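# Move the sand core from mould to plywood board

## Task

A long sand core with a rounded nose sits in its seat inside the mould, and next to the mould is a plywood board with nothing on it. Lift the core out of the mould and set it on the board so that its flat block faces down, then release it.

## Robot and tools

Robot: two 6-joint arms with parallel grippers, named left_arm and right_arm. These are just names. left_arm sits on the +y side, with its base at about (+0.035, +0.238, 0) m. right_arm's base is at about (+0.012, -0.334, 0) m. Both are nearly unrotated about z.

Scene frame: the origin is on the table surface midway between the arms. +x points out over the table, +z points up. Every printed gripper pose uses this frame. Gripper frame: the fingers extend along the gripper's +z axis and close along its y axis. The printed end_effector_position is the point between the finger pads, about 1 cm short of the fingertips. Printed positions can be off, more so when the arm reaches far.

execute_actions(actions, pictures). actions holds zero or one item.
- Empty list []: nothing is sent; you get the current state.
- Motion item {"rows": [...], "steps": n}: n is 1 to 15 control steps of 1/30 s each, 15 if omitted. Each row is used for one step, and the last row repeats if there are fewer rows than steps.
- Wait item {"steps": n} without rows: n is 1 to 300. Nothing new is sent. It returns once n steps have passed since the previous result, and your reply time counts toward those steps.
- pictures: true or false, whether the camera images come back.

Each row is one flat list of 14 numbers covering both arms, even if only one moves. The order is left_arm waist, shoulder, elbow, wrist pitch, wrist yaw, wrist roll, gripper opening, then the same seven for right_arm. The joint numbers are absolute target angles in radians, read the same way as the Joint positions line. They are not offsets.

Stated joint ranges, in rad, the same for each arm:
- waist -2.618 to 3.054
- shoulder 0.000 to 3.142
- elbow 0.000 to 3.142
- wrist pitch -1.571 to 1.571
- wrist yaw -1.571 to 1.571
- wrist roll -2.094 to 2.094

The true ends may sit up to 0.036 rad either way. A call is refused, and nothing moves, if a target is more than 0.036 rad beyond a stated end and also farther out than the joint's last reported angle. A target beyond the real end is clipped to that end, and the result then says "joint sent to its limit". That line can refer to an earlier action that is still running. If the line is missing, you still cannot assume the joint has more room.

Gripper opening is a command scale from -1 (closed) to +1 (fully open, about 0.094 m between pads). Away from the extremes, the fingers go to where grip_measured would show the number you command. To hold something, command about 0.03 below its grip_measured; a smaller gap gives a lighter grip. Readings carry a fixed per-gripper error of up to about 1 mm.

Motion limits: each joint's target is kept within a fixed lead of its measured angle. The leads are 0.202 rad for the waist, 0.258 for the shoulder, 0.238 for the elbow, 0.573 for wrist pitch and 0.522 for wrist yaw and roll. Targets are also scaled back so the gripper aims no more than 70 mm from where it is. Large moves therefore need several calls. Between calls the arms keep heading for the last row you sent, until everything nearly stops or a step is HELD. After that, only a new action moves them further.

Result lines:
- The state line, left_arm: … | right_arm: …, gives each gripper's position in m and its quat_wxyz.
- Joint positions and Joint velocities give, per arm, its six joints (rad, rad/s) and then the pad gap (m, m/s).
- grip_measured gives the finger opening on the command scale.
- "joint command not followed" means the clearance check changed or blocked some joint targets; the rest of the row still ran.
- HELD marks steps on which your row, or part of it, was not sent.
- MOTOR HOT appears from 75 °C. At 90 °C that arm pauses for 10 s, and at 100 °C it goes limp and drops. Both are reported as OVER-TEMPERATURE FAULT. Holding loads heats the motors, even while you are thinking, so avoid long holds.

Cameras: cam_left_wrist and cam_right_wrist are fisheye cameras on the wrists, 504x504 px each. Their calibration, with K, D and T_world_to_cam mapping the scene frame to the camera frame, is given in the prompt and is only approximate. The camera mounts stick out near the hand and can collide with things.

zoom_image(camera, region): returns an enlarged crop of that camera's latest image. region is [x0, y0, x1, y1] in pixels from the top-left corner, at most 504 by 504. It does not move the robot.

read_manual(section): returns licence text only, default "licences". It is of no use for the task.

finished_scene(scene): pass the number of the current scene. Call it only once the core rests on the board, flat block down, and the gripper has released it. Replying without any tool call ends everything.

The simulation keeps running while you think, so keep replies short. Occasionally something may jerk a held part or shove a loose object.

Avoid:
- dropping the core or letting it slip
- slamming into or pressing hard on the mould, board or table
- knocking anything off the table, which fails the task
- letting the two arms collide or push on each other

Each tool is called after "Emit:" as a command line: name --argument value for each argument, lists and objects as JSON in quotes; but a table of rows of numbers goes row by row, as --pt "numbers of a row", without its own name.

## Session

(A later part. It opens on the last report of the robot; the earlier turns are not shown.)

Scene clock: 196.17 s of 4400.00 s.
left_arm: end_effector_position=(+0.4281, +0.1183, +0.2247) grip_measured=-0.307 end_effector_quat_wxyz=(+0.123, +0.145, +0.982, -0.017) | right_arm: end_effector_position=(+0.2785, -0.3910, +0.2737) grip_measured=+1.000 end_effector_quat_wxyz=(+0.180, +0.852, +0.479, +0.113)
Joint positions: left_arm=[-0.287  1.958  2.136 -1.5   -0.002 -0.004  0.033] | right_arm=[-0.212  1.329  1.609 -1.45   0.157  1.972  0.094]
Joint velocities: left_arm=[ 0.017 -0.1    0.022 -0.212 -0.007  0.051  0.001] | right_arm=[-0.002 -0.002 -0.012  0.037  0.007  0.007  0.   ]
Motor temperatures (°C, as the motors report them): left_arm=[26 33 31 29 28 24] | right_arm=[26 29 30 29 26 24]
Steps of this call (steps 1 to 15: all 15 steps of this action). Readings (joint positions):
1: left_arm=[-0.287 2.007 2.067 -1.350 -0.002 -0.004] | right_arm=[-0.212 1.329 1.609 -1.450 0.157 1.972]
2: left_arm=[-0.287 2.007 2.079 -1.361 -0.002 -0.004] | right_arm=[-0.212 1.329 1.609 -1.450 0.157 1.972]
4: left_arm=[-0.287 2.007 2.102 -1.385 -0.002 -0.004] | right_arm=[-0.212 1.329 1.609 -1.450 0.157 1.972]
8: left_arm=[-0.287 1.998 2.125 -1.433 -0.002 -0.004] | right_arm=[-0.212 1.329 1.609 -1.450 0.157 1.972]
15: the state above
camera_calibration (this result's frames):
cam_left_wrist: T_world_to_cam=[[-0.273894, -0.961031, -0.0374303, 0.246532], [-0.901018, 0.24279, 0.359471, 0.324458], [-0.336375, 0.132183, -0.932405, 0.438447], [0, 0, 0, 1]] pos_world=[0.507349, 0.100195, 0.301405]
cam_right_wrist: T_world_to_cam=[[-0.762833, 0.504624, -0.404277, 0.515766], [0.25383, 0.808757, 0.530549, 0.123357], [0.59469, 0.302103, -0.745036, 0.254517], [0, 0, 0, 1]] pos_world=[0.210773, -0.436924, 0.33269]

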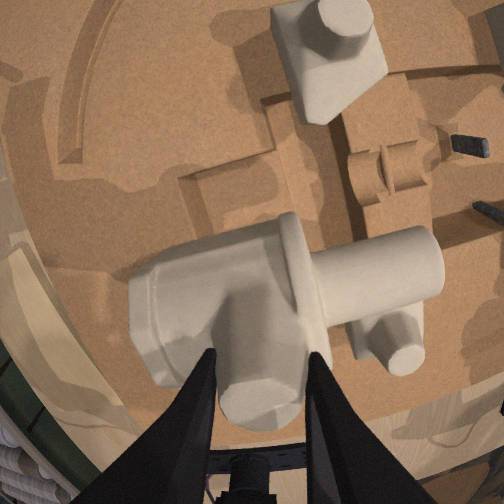

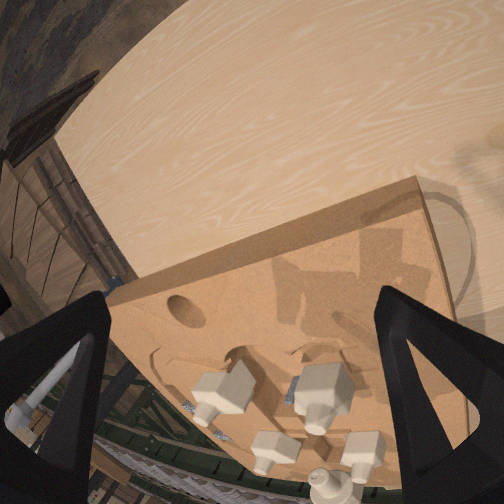

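Emit:
execute_actions --actions '[{"rows": [[-0.284,1.900,2.189,-1.475,0,0,-0.345,-0.212,1.329,1.609,-1.45,0.157,1.972,1],[-0.280,1.899,2.188,-1.474,0,0,-0.345,-0.212,1.329,1.609,-1.45,0.157,1.972,1],[-0.274,1.898,2.185,-1.473,0,0,-0.345,-0.212,1.329,1.609,-1.45,0.157,1.972,1],[-0.266,1.896,2.182,-1.471,0,0,-0.345,-0.212,1.329,1.609,-1.45,0.157,1.972,1],[-0.255,1.893,2.177,-1.468,0,0,-0.345,-0.212,1.329,1.609,-1.45,0.157,1.972,1],[-0.242,1.890,2.171,-1.465,0,0,-0.345,-0.212,1.329,1.609,-1.45,0.157,1.972,1],[-0.227,1.887,2.165,-1.462,0,0,-0.345,-0.212,1.329,1.609,-1.45,0.157,1.972,1],[-0.210,1.883,2.157,-1.458,0,0,-0.345,-0.212,1.329,1.609,-1.45,0.157,1.972,1],[-0.190,1.879,2.148,-1.454,0,0,-0.345,-0.212,1.329,1.609,-1.45,0.157,1.972,1],[-0.169,1.874,2.139,-1.449,0,0,-0.345,-0.212,1.329,1.609,-1.45,0.157,1.972,1],[-0.146,1.868,2.129,-1.443,0,0,-0.345,-0.212,1.329,1.609,-1.45,0.157,1.972,1],[-0.121,1.863,2.118,-1.438,0,0,-0.345,-0.212,1.329,1.609,-1.45,0.157,1.972,1],[-0.094,1.857,2.106,-1.432,0,0,-0.345,-0.212,1.329,1.609,-1.45,0.157,1.972,1],[-0.066,1.850,2.094,-1.425,0,0,-0.345,-0.212,1.329,1.609,-1.45,0.157,1.972,1],[-0.037,1.844,2.081,-1.419,0,0,-0.345,-0.212,1.329,1.609,-1.45,0.157,1.972,1]], "steps": 15}]' --pictures false

Emit:
execute_actions --actions '[{"rows": [[-0.006,1.837,2.068,-1.412,0,0,-0.345,-0.212,1.329,1.609,-1.45,0.157,1.972,1],[0.026,1.830,2.054,-1.405,0,0,-0.345,-0.212,1.329,1.609,-1.45,0.157,1.972,1],[0.058,1.822,2.040,-1.397,0,0,-0.345,-0.212,1.329,1.609,-1.45,0.157,1.972,1],[0.091,1.815,2.025,-1.390,0,0,-0.345,-0.212,1.329,1.609,-1.45,0.157,1.972,1],[0.125,1.807,2.010,-1.382,0,0,-0.345,-0.212,1.329,1.609,-1.45,0.157,1.972,1],[0.160,1.799,1.995,-1.374,0,0,-0.345,-0.212,1.329,1.609,-1.45,0.157,1.972,1],[0.194,1.791,1.980,-1.366,0,0,-0.345,-0.212,1.329,1.609,-1.45,0.157,1.972,1],[0.229,1.784,1.965,-1.359,0,0,-0.345,-0.212,1.329,1.609,-1.45,0.157,1.972,1],[0.263,1.776,1.950,-1.351,0,0,-0.345,-0.212,1.329,1.609,-1.45,0.157,1.972,1],[0.298,1.768,1.935,-1.343,0,0,-0.345,-0.212,1.329,1.609,-1.45,0.157,1.972,1],[0.332,1.760,1.920,-1.335,0,0,-0.345,-0.212,1.329,1.609,-1.45,0.157,1.972,1],[0.365,1.753,1.905,-1.328,0,0,-0.345,-0.212,1.329,1.609,-1.45,0.157,1.972,1],[0.397,1.745,1.891,-1.320,0,0,-0.345,-0.212,1.329,1.609,-1.45,0.157,1.972,1],[0.429,1.738,1.877,-1.313,0,0,-0.345,-0.212,1.329,1.609,-1.45,0.157,1.972,1],[0.460,1.731,1.864,-1.306,0,0,-0.345,-0.212,1.329,1.609,-1.45,0.157,1.972,1]], "steps": 15}]' --pictures false

Emit:
execute_actions --actions '[{"rows": [[0.489,1.725,1.851,-1.300,0,0,-0.345,-0.212,1.329,1.609,-1.45,0.157,1.972,1],[0.517,1.718,1.839,-1.293,0,0,-0.345,-0.212,1.329,1.609,-1.45,0.157,1.972,1],[0.544,1.712,1.827,-1.287,0,0,-0.345,-0.212,1.329,1.609,-1.45,0.157,1.972,1],[0.569,1.707,1.816,-1.282,0,0,-0.345,-0.212,1.329,1.609,-1.45,0.157,1.972,1],[0.592,1.701,1.806,-1.276,0,0,-0.345,-0.212,1.329,1.609,-1.45,0.157,1.972,1],[0.613,1.696,1.797,-1.271,0,0,-0.345,-0.212,1.329,1.609,-1.45,0.157,1.972,1],[0.633,1.692,1.788,-1.267,0,0,-0.345,-0.212,1.329,1.609,-1.45,0.157,1.972,1],[0.650,1.688,1.780,-1.263,0,0,-0.345,-0.212,1.329,1.609,-1.45,0.157,1.972,1],[0.665,1.685,1.774,-1.260,0,0,-0.345,-0.212,1.329,1.609,-1.45,0.157,1.972,1],[0.678,1.682,1.768,-1.257,0,0,-0.345,-0.212,1.329,1.609,-1.45,0.157,1.972,1],[0.689,1.679,1.763,-1.254,0,0,-0.345,-0.212,1.329,1.609,-1.45,0.157,1.972,1],[0.697,1.677,1.760,-1.252,0,0,-0.345,-0.212,1.329,1.609,-1.45,0.157,1.972,1],[0.703,1.676,1.757,-1.251,0,0,-0.345,-0.212,1.329,1.609,-1.45,0.157,1.972,1],[0.707,1.675,1.756,-1.250,0,0,-0.345,-0.212,1.329,1.609,-1.45,0.157,1.972,1],[0.708,1.675,1.755,-1.250,0,0,-0.345,-0.212,1.329,1.609,-1.45,0.157,1.972,1]], "steps": 15}]' --pictures false

Emit:
execute_actions --actions '[{"rows": [[0.708,1.674,1.754,-1.249,0,0,-0.345,-0.212,1.329,1.609,-1.45,0.157,1.972,1],[0.708,1.673,1.751,-1.246,0,0,-0.345,-0.212,1.329,1.609,-1.45,0.157,1.972,1],[0.708,1.672,1.747,-1.242,0,0,-0.345,-0.212,1.329,1.609,-1.45,0.157,1.972,1],[0.708,1.670,1.740,-1.235,0,0,-0.345,-0.212,1.329,1.609,-1.45,0.157,1.972,1],[0.708,1.668,1.732,-1.227,0,0,-0.345,-0.212,1.329,1.609,-1.45,0.157,1.972,1],[0.708,1.666,1.723,-1.218,0,0,-0.345,-0.212,1.329,1.609,-1.45,0.157,1.972,1],[0.708,1.664,1.711,-1.207,0,0,-0.345,-0.212,1.329,1.609,-1.45,0.157,1.972,1],[0.708,1.662,1.699,-1.194,0,0,-0.345,-0.212,1.329,1.609,-1.45,0.157,1.972,1],[0.708,1.660,1.685,-1.181,0,0,-0.345,-0.212,1.329,1.609,-1.45,0.157,1.972,1],[0.708,1.658,1.670,-1.166,0,0,-0.345,-0.212,1.329,1.609,-1.45,0.157,1.972,1],[0.708,1.656,1.654,-1.151,0,0,-0.345,-0.212,1.329,1.609,-1.45,0.157,1.972,1],[0.708,1.654,1.638,-1.134,0,0,-0.345,-0.212,1.329,1.609,-1.45,0.157,1.972,1],[0.708,1.652,1.620,-1.117,0,0,-0.345,-0.212,1.329,1.609,-1.45,0.157,1.972,1],[0.708,1.651,1.603,-1.100,0,0,-0.345,-0.212,1.329,1.609,-1.45,0.157,1.972,1],[0.708,1.650,1.585,-1.083,0,0,-0.345,-0.212,1.329,1.609,-1.45,0.157,1.972,1]], "steps": 15}]' --pictures false

Emit:
execute_actions --actions '[{"rows": [[0.708,1.65,1.567,-1.065,0,0,-0.345,-0.212,1.329,1.609,-1.45,0.157,1.972,1],[0.708,1.65,1.550,-1.048,0,0,-0.345,-0.212,1.329,1.609,-1.45,0.157,1.972,1],[0.708,1.65,1.532,-1.031,0,0,-0.345,-0.212,1.329,1.609,-1.45,0.157,1.972,1],[0.708,1.65,1.516,-1.014,0,0,-0.345,-0.212,1.329,1.609,-1.45,0.157,1.972,1],[0.708,1.65,1.500,-0.999,0,0,-0.345,-0.212,1.329,1.609,-1.45,0.157,1.972,1],[0.708,1.65,1.485,-0.984,0,0,-0.345,-0.212,1.329,1.609,-1.45,0.157,1.972,1],[0.708,1.65,1.471,-0.971,0,0,-0.345,-0.212,1.329,1.609,-1.45,0.157,1.972,1],[0.708,1.65,1.459,-0.958,0,0,-0.345,-0.212,1.329,1.609,-1.45,0.157,1.972,1],[0.708,1.65,1.447,-0.947,0,0,-0.345,-0.212,1.329,1.609,-1.45,0.157,1.972,1],[0.708,1.65,1.438,-0.938,0,0,-0.345,-0.212,1.329,1.609,-1.45,0.157,1.972,1],[0.708,1.65,1.430,-0.930,0,0,-0.345,-0.212,1.329,1.609,-1.45,0.157,1.972,1],[0.708,1.65,1.423,-0.923,0,0,-0.345,-0.212,1.329,1.609,-1.45,0.157,1.972,1],[0.708,1.65,1.419,-0.919,0,0,-0.345,-0.212,1.329,1.609,-1.45,0.157,1.972,1],[0.708,1.65,1.416,-0.916,0,0,-0.345,-0.212,1.329,1.609,-1.45,0.157,1.972,1],[0.708,1.65,1.415,-0.915,0,0,-0.345,-0.212,1.329,1.609,-1.45,0.157,1.972,1]], "steps": 15}]' --pictures false

Emit:
execute_actions --actions '[{"steps": 10}]'

Scene clock: 280.97 s of 4400.00 s.
left_arm: end_effector_position=(+0.4368, +0.1900, +0.2248) grip_measured=-0.308 end_effector_quat_wxyz=(+0.125, +0.055, +0.990, -0.016) | right_arm: end_effector_position=(+0.2785, -0.3910, +0.2737) grip_measured=+1.000 end_effector_quat_wxyz=(+0.180, +0.852, +0.479, +0.113)
Joint positions: left_arm=[-0.102  1.923  2.087 -1.482  0.018 -0.004  0.033] | right_arm=[-0.212  1.329  1.609 -1.45   0.157  1.972  0.094]
Joint velocities: left_arm=[ 0.838 -0.203 -0.364  0.198 -0.007  0.037  0.   ] | right_arm=[-0.012 -0.007 -0.002  0.051 -0.066 -0.066  0.   ]
Motor temperatures (°C, as the motors report them): left_arm=[26 37 34 30 28 24] | right_arm=[26 29 30 29 26 24]
Steps of this call (steps 1 to 15: the robot went on to your last target; steps 16 to 90: nothing new was sent; then 81.30 s passed at rest; steps 91 to 105: all 15 steps of this action). Readings (joint positions):
91: left_arm=[-0.287 1.954 2.139 -1.508 -0.002 -0.004] | right_arm=[-0.212 1.329 1.609 -1.450 0.157 1.972]
92: left_arm=[-0.287 1.954 2.139 -1.508 -0.002 -0.004] | right_arm=[-0.212 1.329 1.609 -1.450 0.157 1.972]
94: left_arm=[-0.285 1.954 2.139 -1.508 -0.002 -0.004] | right_arm=[-0.212 1.329 1.609 -1.450 0.157 1.972]
98: left_arm=[-0.258 1.954 2.139 -1.508 0.011 -0.004] | right_arm=[-0.212 1.329 1.609 -1.450 0.157 1.972]
105: the state above

Scene clock: 281.47 s of 4400.00 s.
left_arm: end_effector_position=(+0.3907, +0.3850, +0.2086) grip_measured=-0.308 end_effector_quat_wxyz=(+0.123, -0.195, +0.973, +0.021) | right_arm: end_effector_position=(+0.2785, -0.3910, +0.2737) grip_measured=+1.000 end_effector_quat_wxyz=(+0.180, +0.852, +0.479, +0.113)
Joint positions: left_arm=[ 0.404  1.811  1.87  -1.379  0.007 -0.004  0.033] | right_arm=[-0.212  1.329  1.609 -1.45   0.157  1.972  0.094]
Joint velocities: left_arm=[ 0.916 -0.217 -0.403  0.227 -0.037  0.007 -0.001] | right_arm=[ 0.002 -0.007 -0.007  0.066  0.022 -0.066  0.   ]
Motor temperatures (°C, as the motors report them): left_arm=[26 37 33 30 28 24] | right_arm=[26 29 30 29 26 24]
Steps of this call (steps 1 to 15: all 15 steps of this action). Readings (joint positions):
1: left_arm=[-0.071 1.916 2.075 -1.477 0.018 -0.004] | right_arm=[-0.212 1.329 1.609 -1.450 0.157 1.972]
2: left_arm=[-0.039 1.909 2.062 -1.472 0.017 -0.004] | right_arm=[-0.212 1.329 1.609 -1.450 0.157 1.972]
4: left_arm=[0.027 1.894 2.034 -1.460 0.016 -0.004] | right_arm=[-0.212 1.329 1.609 -1.450 0.157 1.972]
8: left_arm=[0.164 1.864 1.975 -1.431 0.014 -0.004] | right_arm=[-0.212 1.329 1.609 -1.450 0.157 1.972]
15: the state above

Scene clock: 281.97 s of 4400.00 s.
left_arm: end_effector_position=(+0.3188, +0.4761, +0.1983) grip_measured=-0.308 end_effector_quat_wxyz=(+0.117, -0.339, +0.932, +0.045) | right_arm: end_effector_position=(+0.2785, -0.3910, +0.2737) grip_measured=+1.000 end_effector_quat_wxyz=(+0.180, +0.852, +0.479, +0.113)
Joint positions: left_arm=[ 0.704  1.739  1.74  -1.32  -0.006 -0.004  0.033] | right_arm=[-0.212  1.329  1.609 -1.45   0.157  1.972  0.094]
Joint velocities: left_arm=[ 0.105 -0.042 -0.056  0.081 -0.022 -0.081  0.001] | right_arm=[ 0.012  0.007 -0.002  0.051  0.007 -0.007  0.   ]
Motor temperatures (°C, as the motors report them): left_arm=[26 37 33 30 28 24] | right_arm=[26 29 30 29 26 24]
Steps of this call (steps 1 to 15: all 15 steps of this action). Readings (joint positions):
1: left_arm=[0.436 1.804 1.856 -1.373 0.006 -0.004] | right_arm=[-0.212 1.329 1.609 -1.450 0.157 1.972]
2: left_arm=[0.467 1.797 1.843 -1.367 0.004 -0.004] | right_arm=[-0.212 1.329 1.609 -1.450 0.157 1.972]
4: left_arm=[0.524 1.783 1.819 -1.355 0.002 -0.004] | right_arm=[-0.212 1.329 1.609 -1.450 0.157 1.972]
8: left_arm=[0.619 1.760 1.777 -1.337 -0.002 -0.004] | right_arm=[-0.212 1.329 1.609 -1.450 0.157 1.972]
15: the state above

Scene clock: 282.47 s of 4400.00 s.
left_arm: end_effector_position=(+0.3176, +0.4764, +0.1726) grip_measured=-0.308 end_effector_quat_wxyz=(+0.121, -0.340, +0.931, +0.046) | right_arm: end_effector_position=(+0.2785, -0.3910, +0.2737) grip_measured=+1.000 end_effector_quat_wxyz=(+0.180, +0.852, +0.479, +0.113)
Joint positions: left_arm=[ 0.707  1.709  1.599 -1.201 -0.004 -0.004  0.033] | right_arm=[-0.212  1.329  1.609 -1.45   0.157  1.972  0.094]
Joint velocities: left_arm=[ 0.002 -0.051 -0.52   0.432  0.007  0.037  0.   ] | right_arm=[ 0.012  0.002 -0.007 -0.066  0.051 -0.066  0.   ]
Motor temperatures (°C, as the motors report them): left_arm=[26 37 33 30 28 24] | right_arm=[26 29 30 29 26 24]
Steps of this call (steps 1 to 15: all 15 steps of this action). Readings (joint positions):
1: left_arm=[0.707 1.738 1.738 -1.319 -0.006 -0.004] | right_arm=[-0.212 1.329 1.609 -1.450 0.157 1.972]
2: left_arm=[0.707 1.737 1.736 -1.317 -0.006 -0.004] | right_arm=[-0.212 1.329 1.609 -1.450 0.157 1.972]
4: left_arm=[0.707 1.735 1.731 -1.311 -0.004 -0.004] | right_arm=[-0.212 1.329 1.609 -1.450 0.157 1.972]
8: left_arm=[0.707 1.724 1.703 -1.284 -0.004 -0.004] | right_arm=[-0.212 1.329 1.609 -1.450 0.157 1.972]
15: the state above

Scene clock: 282.97 s of 4400.00 s.
left_arm: end_effector_position=(+0.3169, +0.4758, +0.1212) grip_measured=-0.308 end_effector_quat_wxyz=(+0.117, -0.340, +0.932, +0.044) | right_arm: end_effector_position=(+0.2785, -0.3910, +0.2737) grip_measured=+1.000 end_effector_quat_wxyz=(+0.180, +0.852, +0.479, +0.113)
Joint positions: left_arm=[ 0.707  1.709  1.397 -1.009 -0.004 -0.004  0.033] | right_arm=[-0.212  1.329  1.609 -1.45   0.157  1.972  0.094]
Joint velocities: left_arm=[ 0.002 -0.017 -0.1    0.168  0.022  0.022  0.001] | right_arm=[-0.007  0.012  0.002  0.007  0.007  0.051  0.   ]
Motor temperatures (°C, as the motors report them): left_arm=[26 37 33 30 28 24] | right_arm=[26 29 30 29 26 24]
Steps of this call (steps 1 to 15: all 15 steps of this action). Readings (joint positions):
1: left_arm=[0.707 1.709 1.581 -1.187 -0.004 -0.004] | right_arm=[-0.212 1.329 1.609 -1.450 0.157 1.972]
2: left_arm=[0.707 1.709 1.563 -1.171 -0.004 -0.004] | right_arm=[-0.212 1.329 1.609 -1.450 0.157 1.972]
4: left_arm=[0.707 1.709 1.526 -1.140 -0.004 -0.004] | right_arm=[-0.212 1.329 1.609 -1.450 0.157 1.972]
8: left_arm=[0.707 1.709 1.460 -1.080 -0.004 -0.004] | right_arm=[-0.212 1.329 1.609 -1.450 0.157 1.972]
15: the state above

Scene clock: 283.30 s of 4400.00 s.
left_arm: end_effector_position=(+0.3219, +0.4800, +0.1221) grip_measured=-0.308 end_effector_quat_wxyz=(+0.129, -0.340, +0.930, +0.049) | right_arm: end_effector_position=(+0.2785, -0.3910, +0.2737) grip_measured=+1.000 end_effector_quat_wxyz=(+0.180, +0.852, +0.479, +0.113)
Joint positions: left_arm=[ 0.707  1.709  1.393 -0.978 -0.004 -0.004  0.033] | right_arm=[-0.212  1.329  1.609 -1.45   0.157  1.972  0.094]
Joint velocities: left_arm=[-0.012 -0.002  0.002 -0.022  0.007 -0.022  0.   ] | right_arm=[ 0.002 -0.012 -0.007 -0.007 -0.022  0.022  0.   ]
Motor temperatures (°C, as the motors report them): left_arm=[26 37 33 30 28 24] | right_arm=[26 29 30 29 26 24]
Steps of this call (steps 1 to 10: the robot went on to your last target). Readings (joint positions):
1: left_arm=[0.707 1.709 1.394 -1.004 -0.004 -0.004] | right_arm=[-0.212 1.329 1.609 -1.450 0.157 1.972]
2: left_arm=[0.707 1.709 1.393 -0.999 -0.004 -0.004] | right_arm=[-0.212 1.329 1.609 -1.450 0.157 1.972]
4: left_arm=[0.707 1.709 1.393 -0.992 -0.004 -0.004] | right_arm=[-0.212 1.329 1.609 -1.450 0.157 1.972]
8: left_arm=[0.707 1.709 1.393 -0.980 -0.004 -0.004] | right_arm=[-0.212 1.329 1.609 -1.450 0.157 1.972]
10: the state above
camera_calibration (this result's frames):
cam_left_wrist: T_world_to_cam=[[0.657312, -0.752659, -0.0380262, 0.161527], [-0.701931, -0.629814, 0.332607, 0.535925], [-0.274289, -0.191935, -0.942298, 0.396002], [0, 0, 0, 1]] pos_world=[0.378628, 0.535115, 0.201041]
cam_right_wrist: T_world_to_cam=[[-0.762833, 0.504624, -0.404277, 0.515766], [0.25383, 0.808757, 0.530549, 0.123357], [0.59469, 0.302103, -0.745036, 0.254517], [0, 0, 0, 1]] pos_world=[0.210773, -0.436924, 0.33269]

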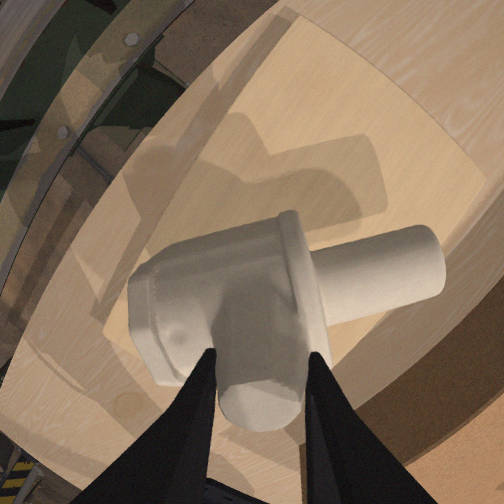

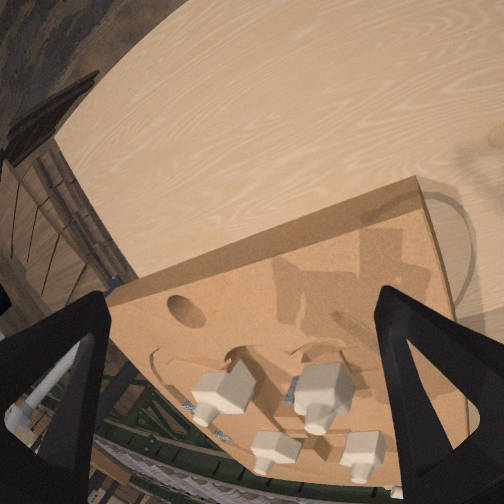

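Emit:
execute_actions --actions '[{"rows": [[0.708,1.65,1.411,-0.911,0,0,-0.345,-0.212,1.329,1.609,-1.45,0.157,1.972,1],[0.708,1.65,1.407,-0.907,0,0,-0.345,-0.212,1.329,1.609,-1.45,0.157,1.972,1],[0.708,1.65,1.403,-0.902,0,0,-0.345,-0.212,1.329,1.609,-1.45,0.157,1.972,1],[0.708,1.65,1.399,-0.898,0,0,-0.345,-0.212,1.329,1.609,-1.45,0.157,1.972,1],[0.708,1.65,1.395,-0.893,0,0,-0.345,-0.212,1.329,1.609,-1.45,0.157,1.972,1],[0.708,1.65,1.391,-0.889,0,0,-0.345,-0.212,1.329,1.609,-1.45,0.157,1.972,1],[0.708,1.65,1.387,-0.884,0,0,-0.345,-0.212,1.329,1.609,-1.45,0.157,1.972,1],[0.708,1.65,1.383,-0.88,0,0,-0.345,-0.212,1.329,1.609,-1.45,0.157,1.972,1],[0.708,1.65,1.379,-0.876,0,0,-0.345,-0.212,1.329,1.609,-1.45,0.157,1.972,1],[0.708,1.65,1.375,-0.872,0,0,-0.345,-0.212,1.329,1.609,-1.45,0.157,1.972,1],[0.708,1.65,1.371,-0.868,0,0,-0.345,-0.212,1.329,1.609,-1.45,0.157,1.972,1],[0.708,1.65,1.367,-0.864,0,0,-0.345,-0.212,1.329,1.609,-1.45,0.157,1.972,1],[0.708,1.65,1.363,-0.86,0,0,-0.345,-0.212,1.329,1.609,-1.45,0.157,1.972,1],[0.708,1.65,1.359,-0.856,0,0,-0.345,-0.212,1.329,1.609,-1.45,0.157,1.972,1],[0.708,1.65,1.355,-0.852,0,0,-0.345,-0.212,1.329,1.609,-1.45,0.157,1.972,1]], "steps": 15}]' --pictures false

Emit:
execute_actions --actions '[{"steps": 8}]' --pictures false

Scene clock: 304.67 s of 4400.00 s.
left_arm: end_effector_position=(+0.3225, +0.4803, +0.1155) grip_measured=-0.308 end_effector_quat_wxyz=(+0.137, -0.339, +0.929, +0.051) | right_arm: end_effector_position=(+0.2785, -0.3910, +0.2737) grip_measured=+1.000 end_effector_quat_wxyz=(+0.180, +0.852, +0.479, +0.113)
Joint positions: left_arm=[ 0.707  1.7    1.353 -0.931 -0.003 -0.003  0.033] | right_arm=[-0.212  1.329  1.609 -1.45   0.157  1.972  0.094]
Joint velocities: left_arm=[-0.002 -0.076 -0.09   0.11  -0.066 -0.037  0.   ] | right_arm=[-0.012  0.007 -0.022 -0.022  0.066 -0.081  0.   ]
Motor temperatures (°C, as the motors report them): left_arm=[26 37 33 31 28 24] | right_arm=[26 29 30 29 26 24]
Steps of this call (steps 1 to 30: the robot went on to your last target; steps 31 to 90: nothing new was sent; then 17.87 s passed at rest; steps 91 to 105: all 15 steps of this action). Readings (joint positions):
91: left_arm=[0.707 1.709 1.393 -0.977 -0.004 -0.004] | right_arm=[-0.212 1.329 1.609 -1.450 0.157 1.972]
92: left_arm=[0.707 1.709 1.393 -0.977 -0.004 -0.004] | right_arm=[-0.212 1.329 1.609 -1.450 0.157 1.972]
94: left_arm=[0.707 1.709 1.390 -0.972 -0.004 -0.004] | right_arm=[-0.212 1.329 1.609 -1.450 0.157 1.972]
98: left_arm=[0.707 1.709 1.373 -0.955 -0.004 -0.004] | right_arm=[-0.212 1.329 1.609 -1.450 0.157 1.972]
105: the state above

Scene clock: 304.93 s of 4400.00 s.
left_arm: end_effector_position=(+0.3226, +0.4804, +0.1155) grip_measured=-0.308 end_effector_quat_wxyz=(+0.139, -0.339, +0.929, +0.052) | right_arm: end_effector_position=(+0.2785, -0.3910, +0.2737) grip_measured=+1.000 end_effector_quat_wxyz=(+0.180, +0.852, +0.479, +0.113)
Joint positions: left_arm=[ 0.707  1.697  1.347 -0.924 -0.003 -0.003  0.033] | right_arm=[-0.212  1.329  1.609 -1.45   0.157  1.972  0.094]
Joint velocities: left_arm=[-0.002 -0.012 -0.022 -0.066 -0.066  0.022  0.   ] | right_arm=[-0.012 -0.002  0.007 -0.007  0.037 -0.051  0.   ]
Motor temperatures (°C, as the motors report them): left_arm=[26 37 33 31 28 24] | right_arm=[26 29 30 29 26 24]
Steps of this call (steps 1 to 8: the robot went on to your last target). Readings (joint positions):
1: left_arm=[0.707 1.699 1.350 -0.928 -0.003 -0.003] | right_arm=[-0.212 1.329 1.609 -1.450 0.157 1.972]
2: left_arm=[0.707 1.698 1.349 -0.927 -0.003 -0.003] | right_arm=[-0.212 1.329 1.609 -1.450 0.157 1.972]
4: left_arm=[0.707 1.697 1.348 -0.925 -0.003 -0.003] | right_arm=[-0.212 1.329 1.609 -1.450 0.157 1.972]
8: the state above

Emit:
execute_actions --actions '[{"rows": [[0.708,1.655,1.353,-0.864,0,0,-0.345,-0.212,1.329,1.609,-1.45,0.157,1.972,1],[0.708,1.66,1.350,-0.876,0,0,-0.345,-0.212,1.329,1.609,-1.45,0.157,1.972,1],[0.708,1.665,1.347,-0.888,0,0,-0.345,-0.212,1.329,1.609,-1.45,0.157,1.972,1],[0.708,1.67,1.345,-0.90,0,0,-0.345,-0.212,1.329,1.609,-1.45,0.157,1.972,1],[0.708,1.67,1.345,-0.907,0,0,-0.335,-0.212,1.329,1.609,-1.45,0.157,1.972,1],[0.708,1.67,1.345,-0.907,0,0,-0.325,-0.212,1.329,1.609,-1.45,0.157,1.972,1],[0.708,1.67,1.345,-0.907,0,0,-0.315,-0.212,1.329,1.609,-1.45,0.157,1.972,1],[0.708,1.67,1.345,-0.907,0,0,-0.305,-0.212,1.329,1.609,-1.45,0.157,1.972,1],[0.708,1.67,1.345,-0.907,0,0,-0.29,-0.212,1.329,1.609,-1.45,0.157,1.972,1],[0.708,1.67,1.345,-0.907,0,0,-0.26,-0.212,1.329,1.609,-1.45,0.157,1.972,1],[0.708,1.67,1.345,-0.907,0,0,-0.21,-0.212,1.329,1.609,-1.45,0.157,1.972,1],[0.708,1.67,1.345,-0.907,0,0,-0.14,-0.212,1.329,1.609,-1.45,0.157,1.972,1],[0.708,1.67,1.345,-0.907,0,0,-0.06,-0.212,1.329,1.609,-1.45,0.157,1.972,1],[0.708,1.67,1.345,-0.907,0,0,0.03,-0.212,1.329,1.609,-1.45,0.157,1.972,1],[0.708,1.67,1.345,-0.907,0,0,0.12,-0.212,1.329,1.609,-1.45,0.157,1.972,1]], "steps": 15}]' --pictures false

Emit:
execute_actions --actions '[{"rows": [[0.708,1.67,1.357,-0.92,0,0,0.2,-0.212,1.329,1.609,-1.45,0.157,1.972,1],[0.708,1.67,1.372,-0.935,0,0,0.3,-0.212,1.329,1.609,-1.45,0.157,1.972,1],[0.708,1.67,1.389,-0.952,0,0,0.3,-0.212,1.329,1.609,-1.45,0.157,1.972,1],[0.708,1.67,1.407,-0.97,0,0,0.3,-0.212,1.329,1.609,-1.45,0.157,1.972,1],[0.708,1.67,1.427,-0.99,0,0,0.3,-0.212,1.329,1.609,-1.45,0.157,1.972,1],[0.708,1.67,1.447,-1.01,0,0,0.3,-0.212,1.329,1.609,-1.45,0.157,1.972,1],[0.708,1.67,1.467,-1.03,0,0,0.3,-0.212,1.329,1.609,-1.45,0.157,1.972,1],[0.708,1.67,1.487,-1.05,0,0,0.3,-0.212,1.329,1.609,-1.45,0.157,1.972,1],[0.708,1.67,1.506,-1.068,0,0,0.3,-0.212,1.329,1.609,-1.45,0.157,1.972,1],[0.708,1.67,1.523,-1.084,0,0,0.3,-0.212,1.329,1.609,-1.45,0.157,1.972,1],[0.708,1.67,1.538,-1.098,0,0,0.3,-0.212,1.329,1.609,-1.45,0.157,1.972,1],[0.708,1.67,1.55,-1.108,0,0,0.3,-0.212,1.329,1.609,-1.45,0.157,1.972,1],[0.708,1.67,1.558,-1.115,0,0,0.3,-0.212,1.329,1.609,-1.45,0.157,1.972,1],[0.708,1.67,1.563,-1.12,0,0,0.3,-0.212,1.329,1.609,-1.45,0.157,1.972,1],[0.708,1.67,1.565,-1.12,0,0,0.3,-0.212,1.329,1.609,-1.45,0.157,1.972,1]], "steps": 15}]'

Scene clock: 345.07 s of 4400.00 s.
left_arm: end_effector_position=(+0.3227, +0.4805, +0.1151) grip_measured=+0.071 end_effector_quat_wxyz=(+0.139, -0.339, +0.929, +0.052) | right_arm: end_effector_position=(+0.2785, -0.3910, +0.2737) grip_measured=+1.000 end_effector_quat_wxyz=(+0.180, +0.852, +0.479, +0.113)
Joint positions: left_arm=[ 0.707  1.697  1.346 -0.922 -0.003 -0.003  0.05 ] | right_arm=[-0.212  1.329  1.609 -1.45   0.157  1.972  0.094]
Joint velocities: left_arm=[-0.002  0.002 -0.002 -0.007 -0.037 -0.066  0.095] | right_arm=[-0.022 -0.002 -0.012 -0.051  0.007 -0.081  0.   ]
Motor temperatures (°C, as the motors report them): left_arm=[26 36 32 32 28 24] | right_arm=[26 29 30 29 26 24]
Steps of this call (steps 1 to 15: the robot went on to your last target; steps 16 to 90: nothing new was sent; then 36.63 s passed at rest; steps 91 to 105: all 15 steps of this action). Readings (joint positions):
91: left_arm=[0.707 1.697 1.347 -0.923 -0.003 -0.003] | right_arm=[-0.212 1.329 1.609 -1.450 0.157 1.972]
92: left_arm=[0.707 1.697 1.347 -0.923 -0.003 -0.003] | right_arm=[-0.212 1.329 1.609 -1.450 0.157 1.972]
94: left_arm=[0.707 1.697 1.346 -0.924 -0.003 -0.003] | right_arm=[-0.212 1.329 1.609 -1.450 0.157 1.972]
98: left_arm=[0.707 1.697 1.346 -0.924 -0.003 -0.003] | right_arm=[-0.212 1.329 1.609 -1.450 0.157 1.972]
105: the state above

Scene clock: 345.57 s of 4400.00 s.
left_arm: end_effector_position=(+0.3319, +0.4882, +0.1670) grip_measured=+0.298 end_effector_quat_wxyz=(+0.161, -0.337, +0.926, +0.060) | right_arm: end_effector_position=(+0.2785, -0.3910, +0.2737) grip_measured=+1.000 end_effector_quat_wxyz=(+0.180, +0.852, +0.479, +0.113)
Joint positions: left_arm=[ 0.707  1.697  1.537 -1.065 -0.003 -0.003  0.061] | right_arm=[-0.212  1.329  1.609 -1.45   0.157  1.972  0.094]
Joint velocities: left_arm=[ 0.002 -0.007  0.183 -0.242 -0.022  0.007  0.   ] | right_arm=[-0.002 -0.002  0.007 -0.022  0.007 -0.037  0.   ]
Motor temperatures (°C, as the motors report them): left_arm=[26 36 32 32 28 24] | right_arm=[26 29 30 29 26 24]
Steps of this call (steps 1 to 15: all 15 steps of this action). Readings (joint positions):
1: left_arm=[0.707 1.697 1.346 -0.922 -0.003 -0.003] | right_arm=[-0.212 1.329 1.609 -1.450 0.157 1.972]
2: left_arm=[0.707 1.697 1.346 -0.922 -0.003 -0.003] | right_arm=[-0.212 1.329 1.609 -1.450 0.157 1.972]
4: left_arm=[0.707 1.697 1.354 -0.934 -0.003 -0.003] | right_arm=[-0.212 1.329 1.609 -1.450 0.157 1.972]
8: left_arm=[0.707 1.697 1.419 -0.988 -0.003 -0.003] | right_arm=[-0.212 1.329 1.609 -1.450 0.157 1.972]
15: the state above
camera_calibration (this result's frames):
cam_left_wrist: T_world_to_cam=[[0.658268, -0.751917, -0.0361252, 0.161823], [-0.718573, -0.641931, 0.26754, 0.555412], [-0.224358, -0.150154, -0.962869, 0.409104], [0, 0, 0, 1]] pos_world=[0.384366, 0.539642, 0.251164]
cam_right_wrist: T_world_to_cam=[[-0.762833, 0.504624, -0.404277, 0.515766], [0.25383, 0.808757, 0.530549, 0.123357], [0.59469, 0.302103, -0.745036, 0.254517], [0, 0, 0, 1]] pos_world=[0.210773, -0.436924, 0.33269]

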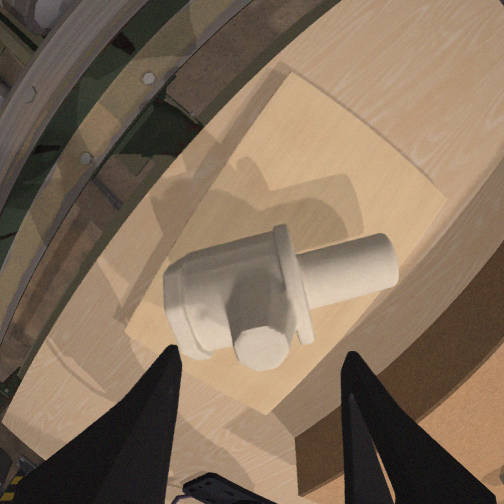

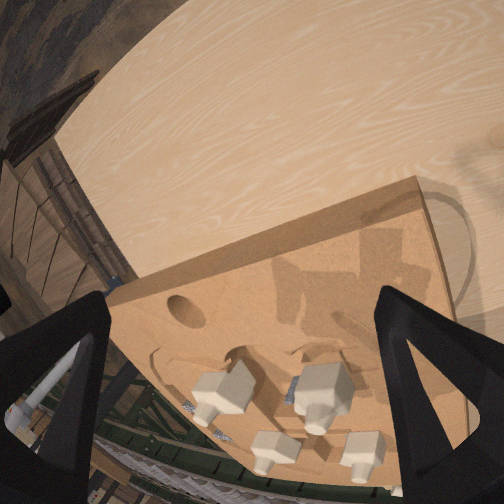

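The core rests on the board, and the nose only looks close to the edge because of parallax.

Emit:
finished_scene --scene 2

The scene is finished: the task was done.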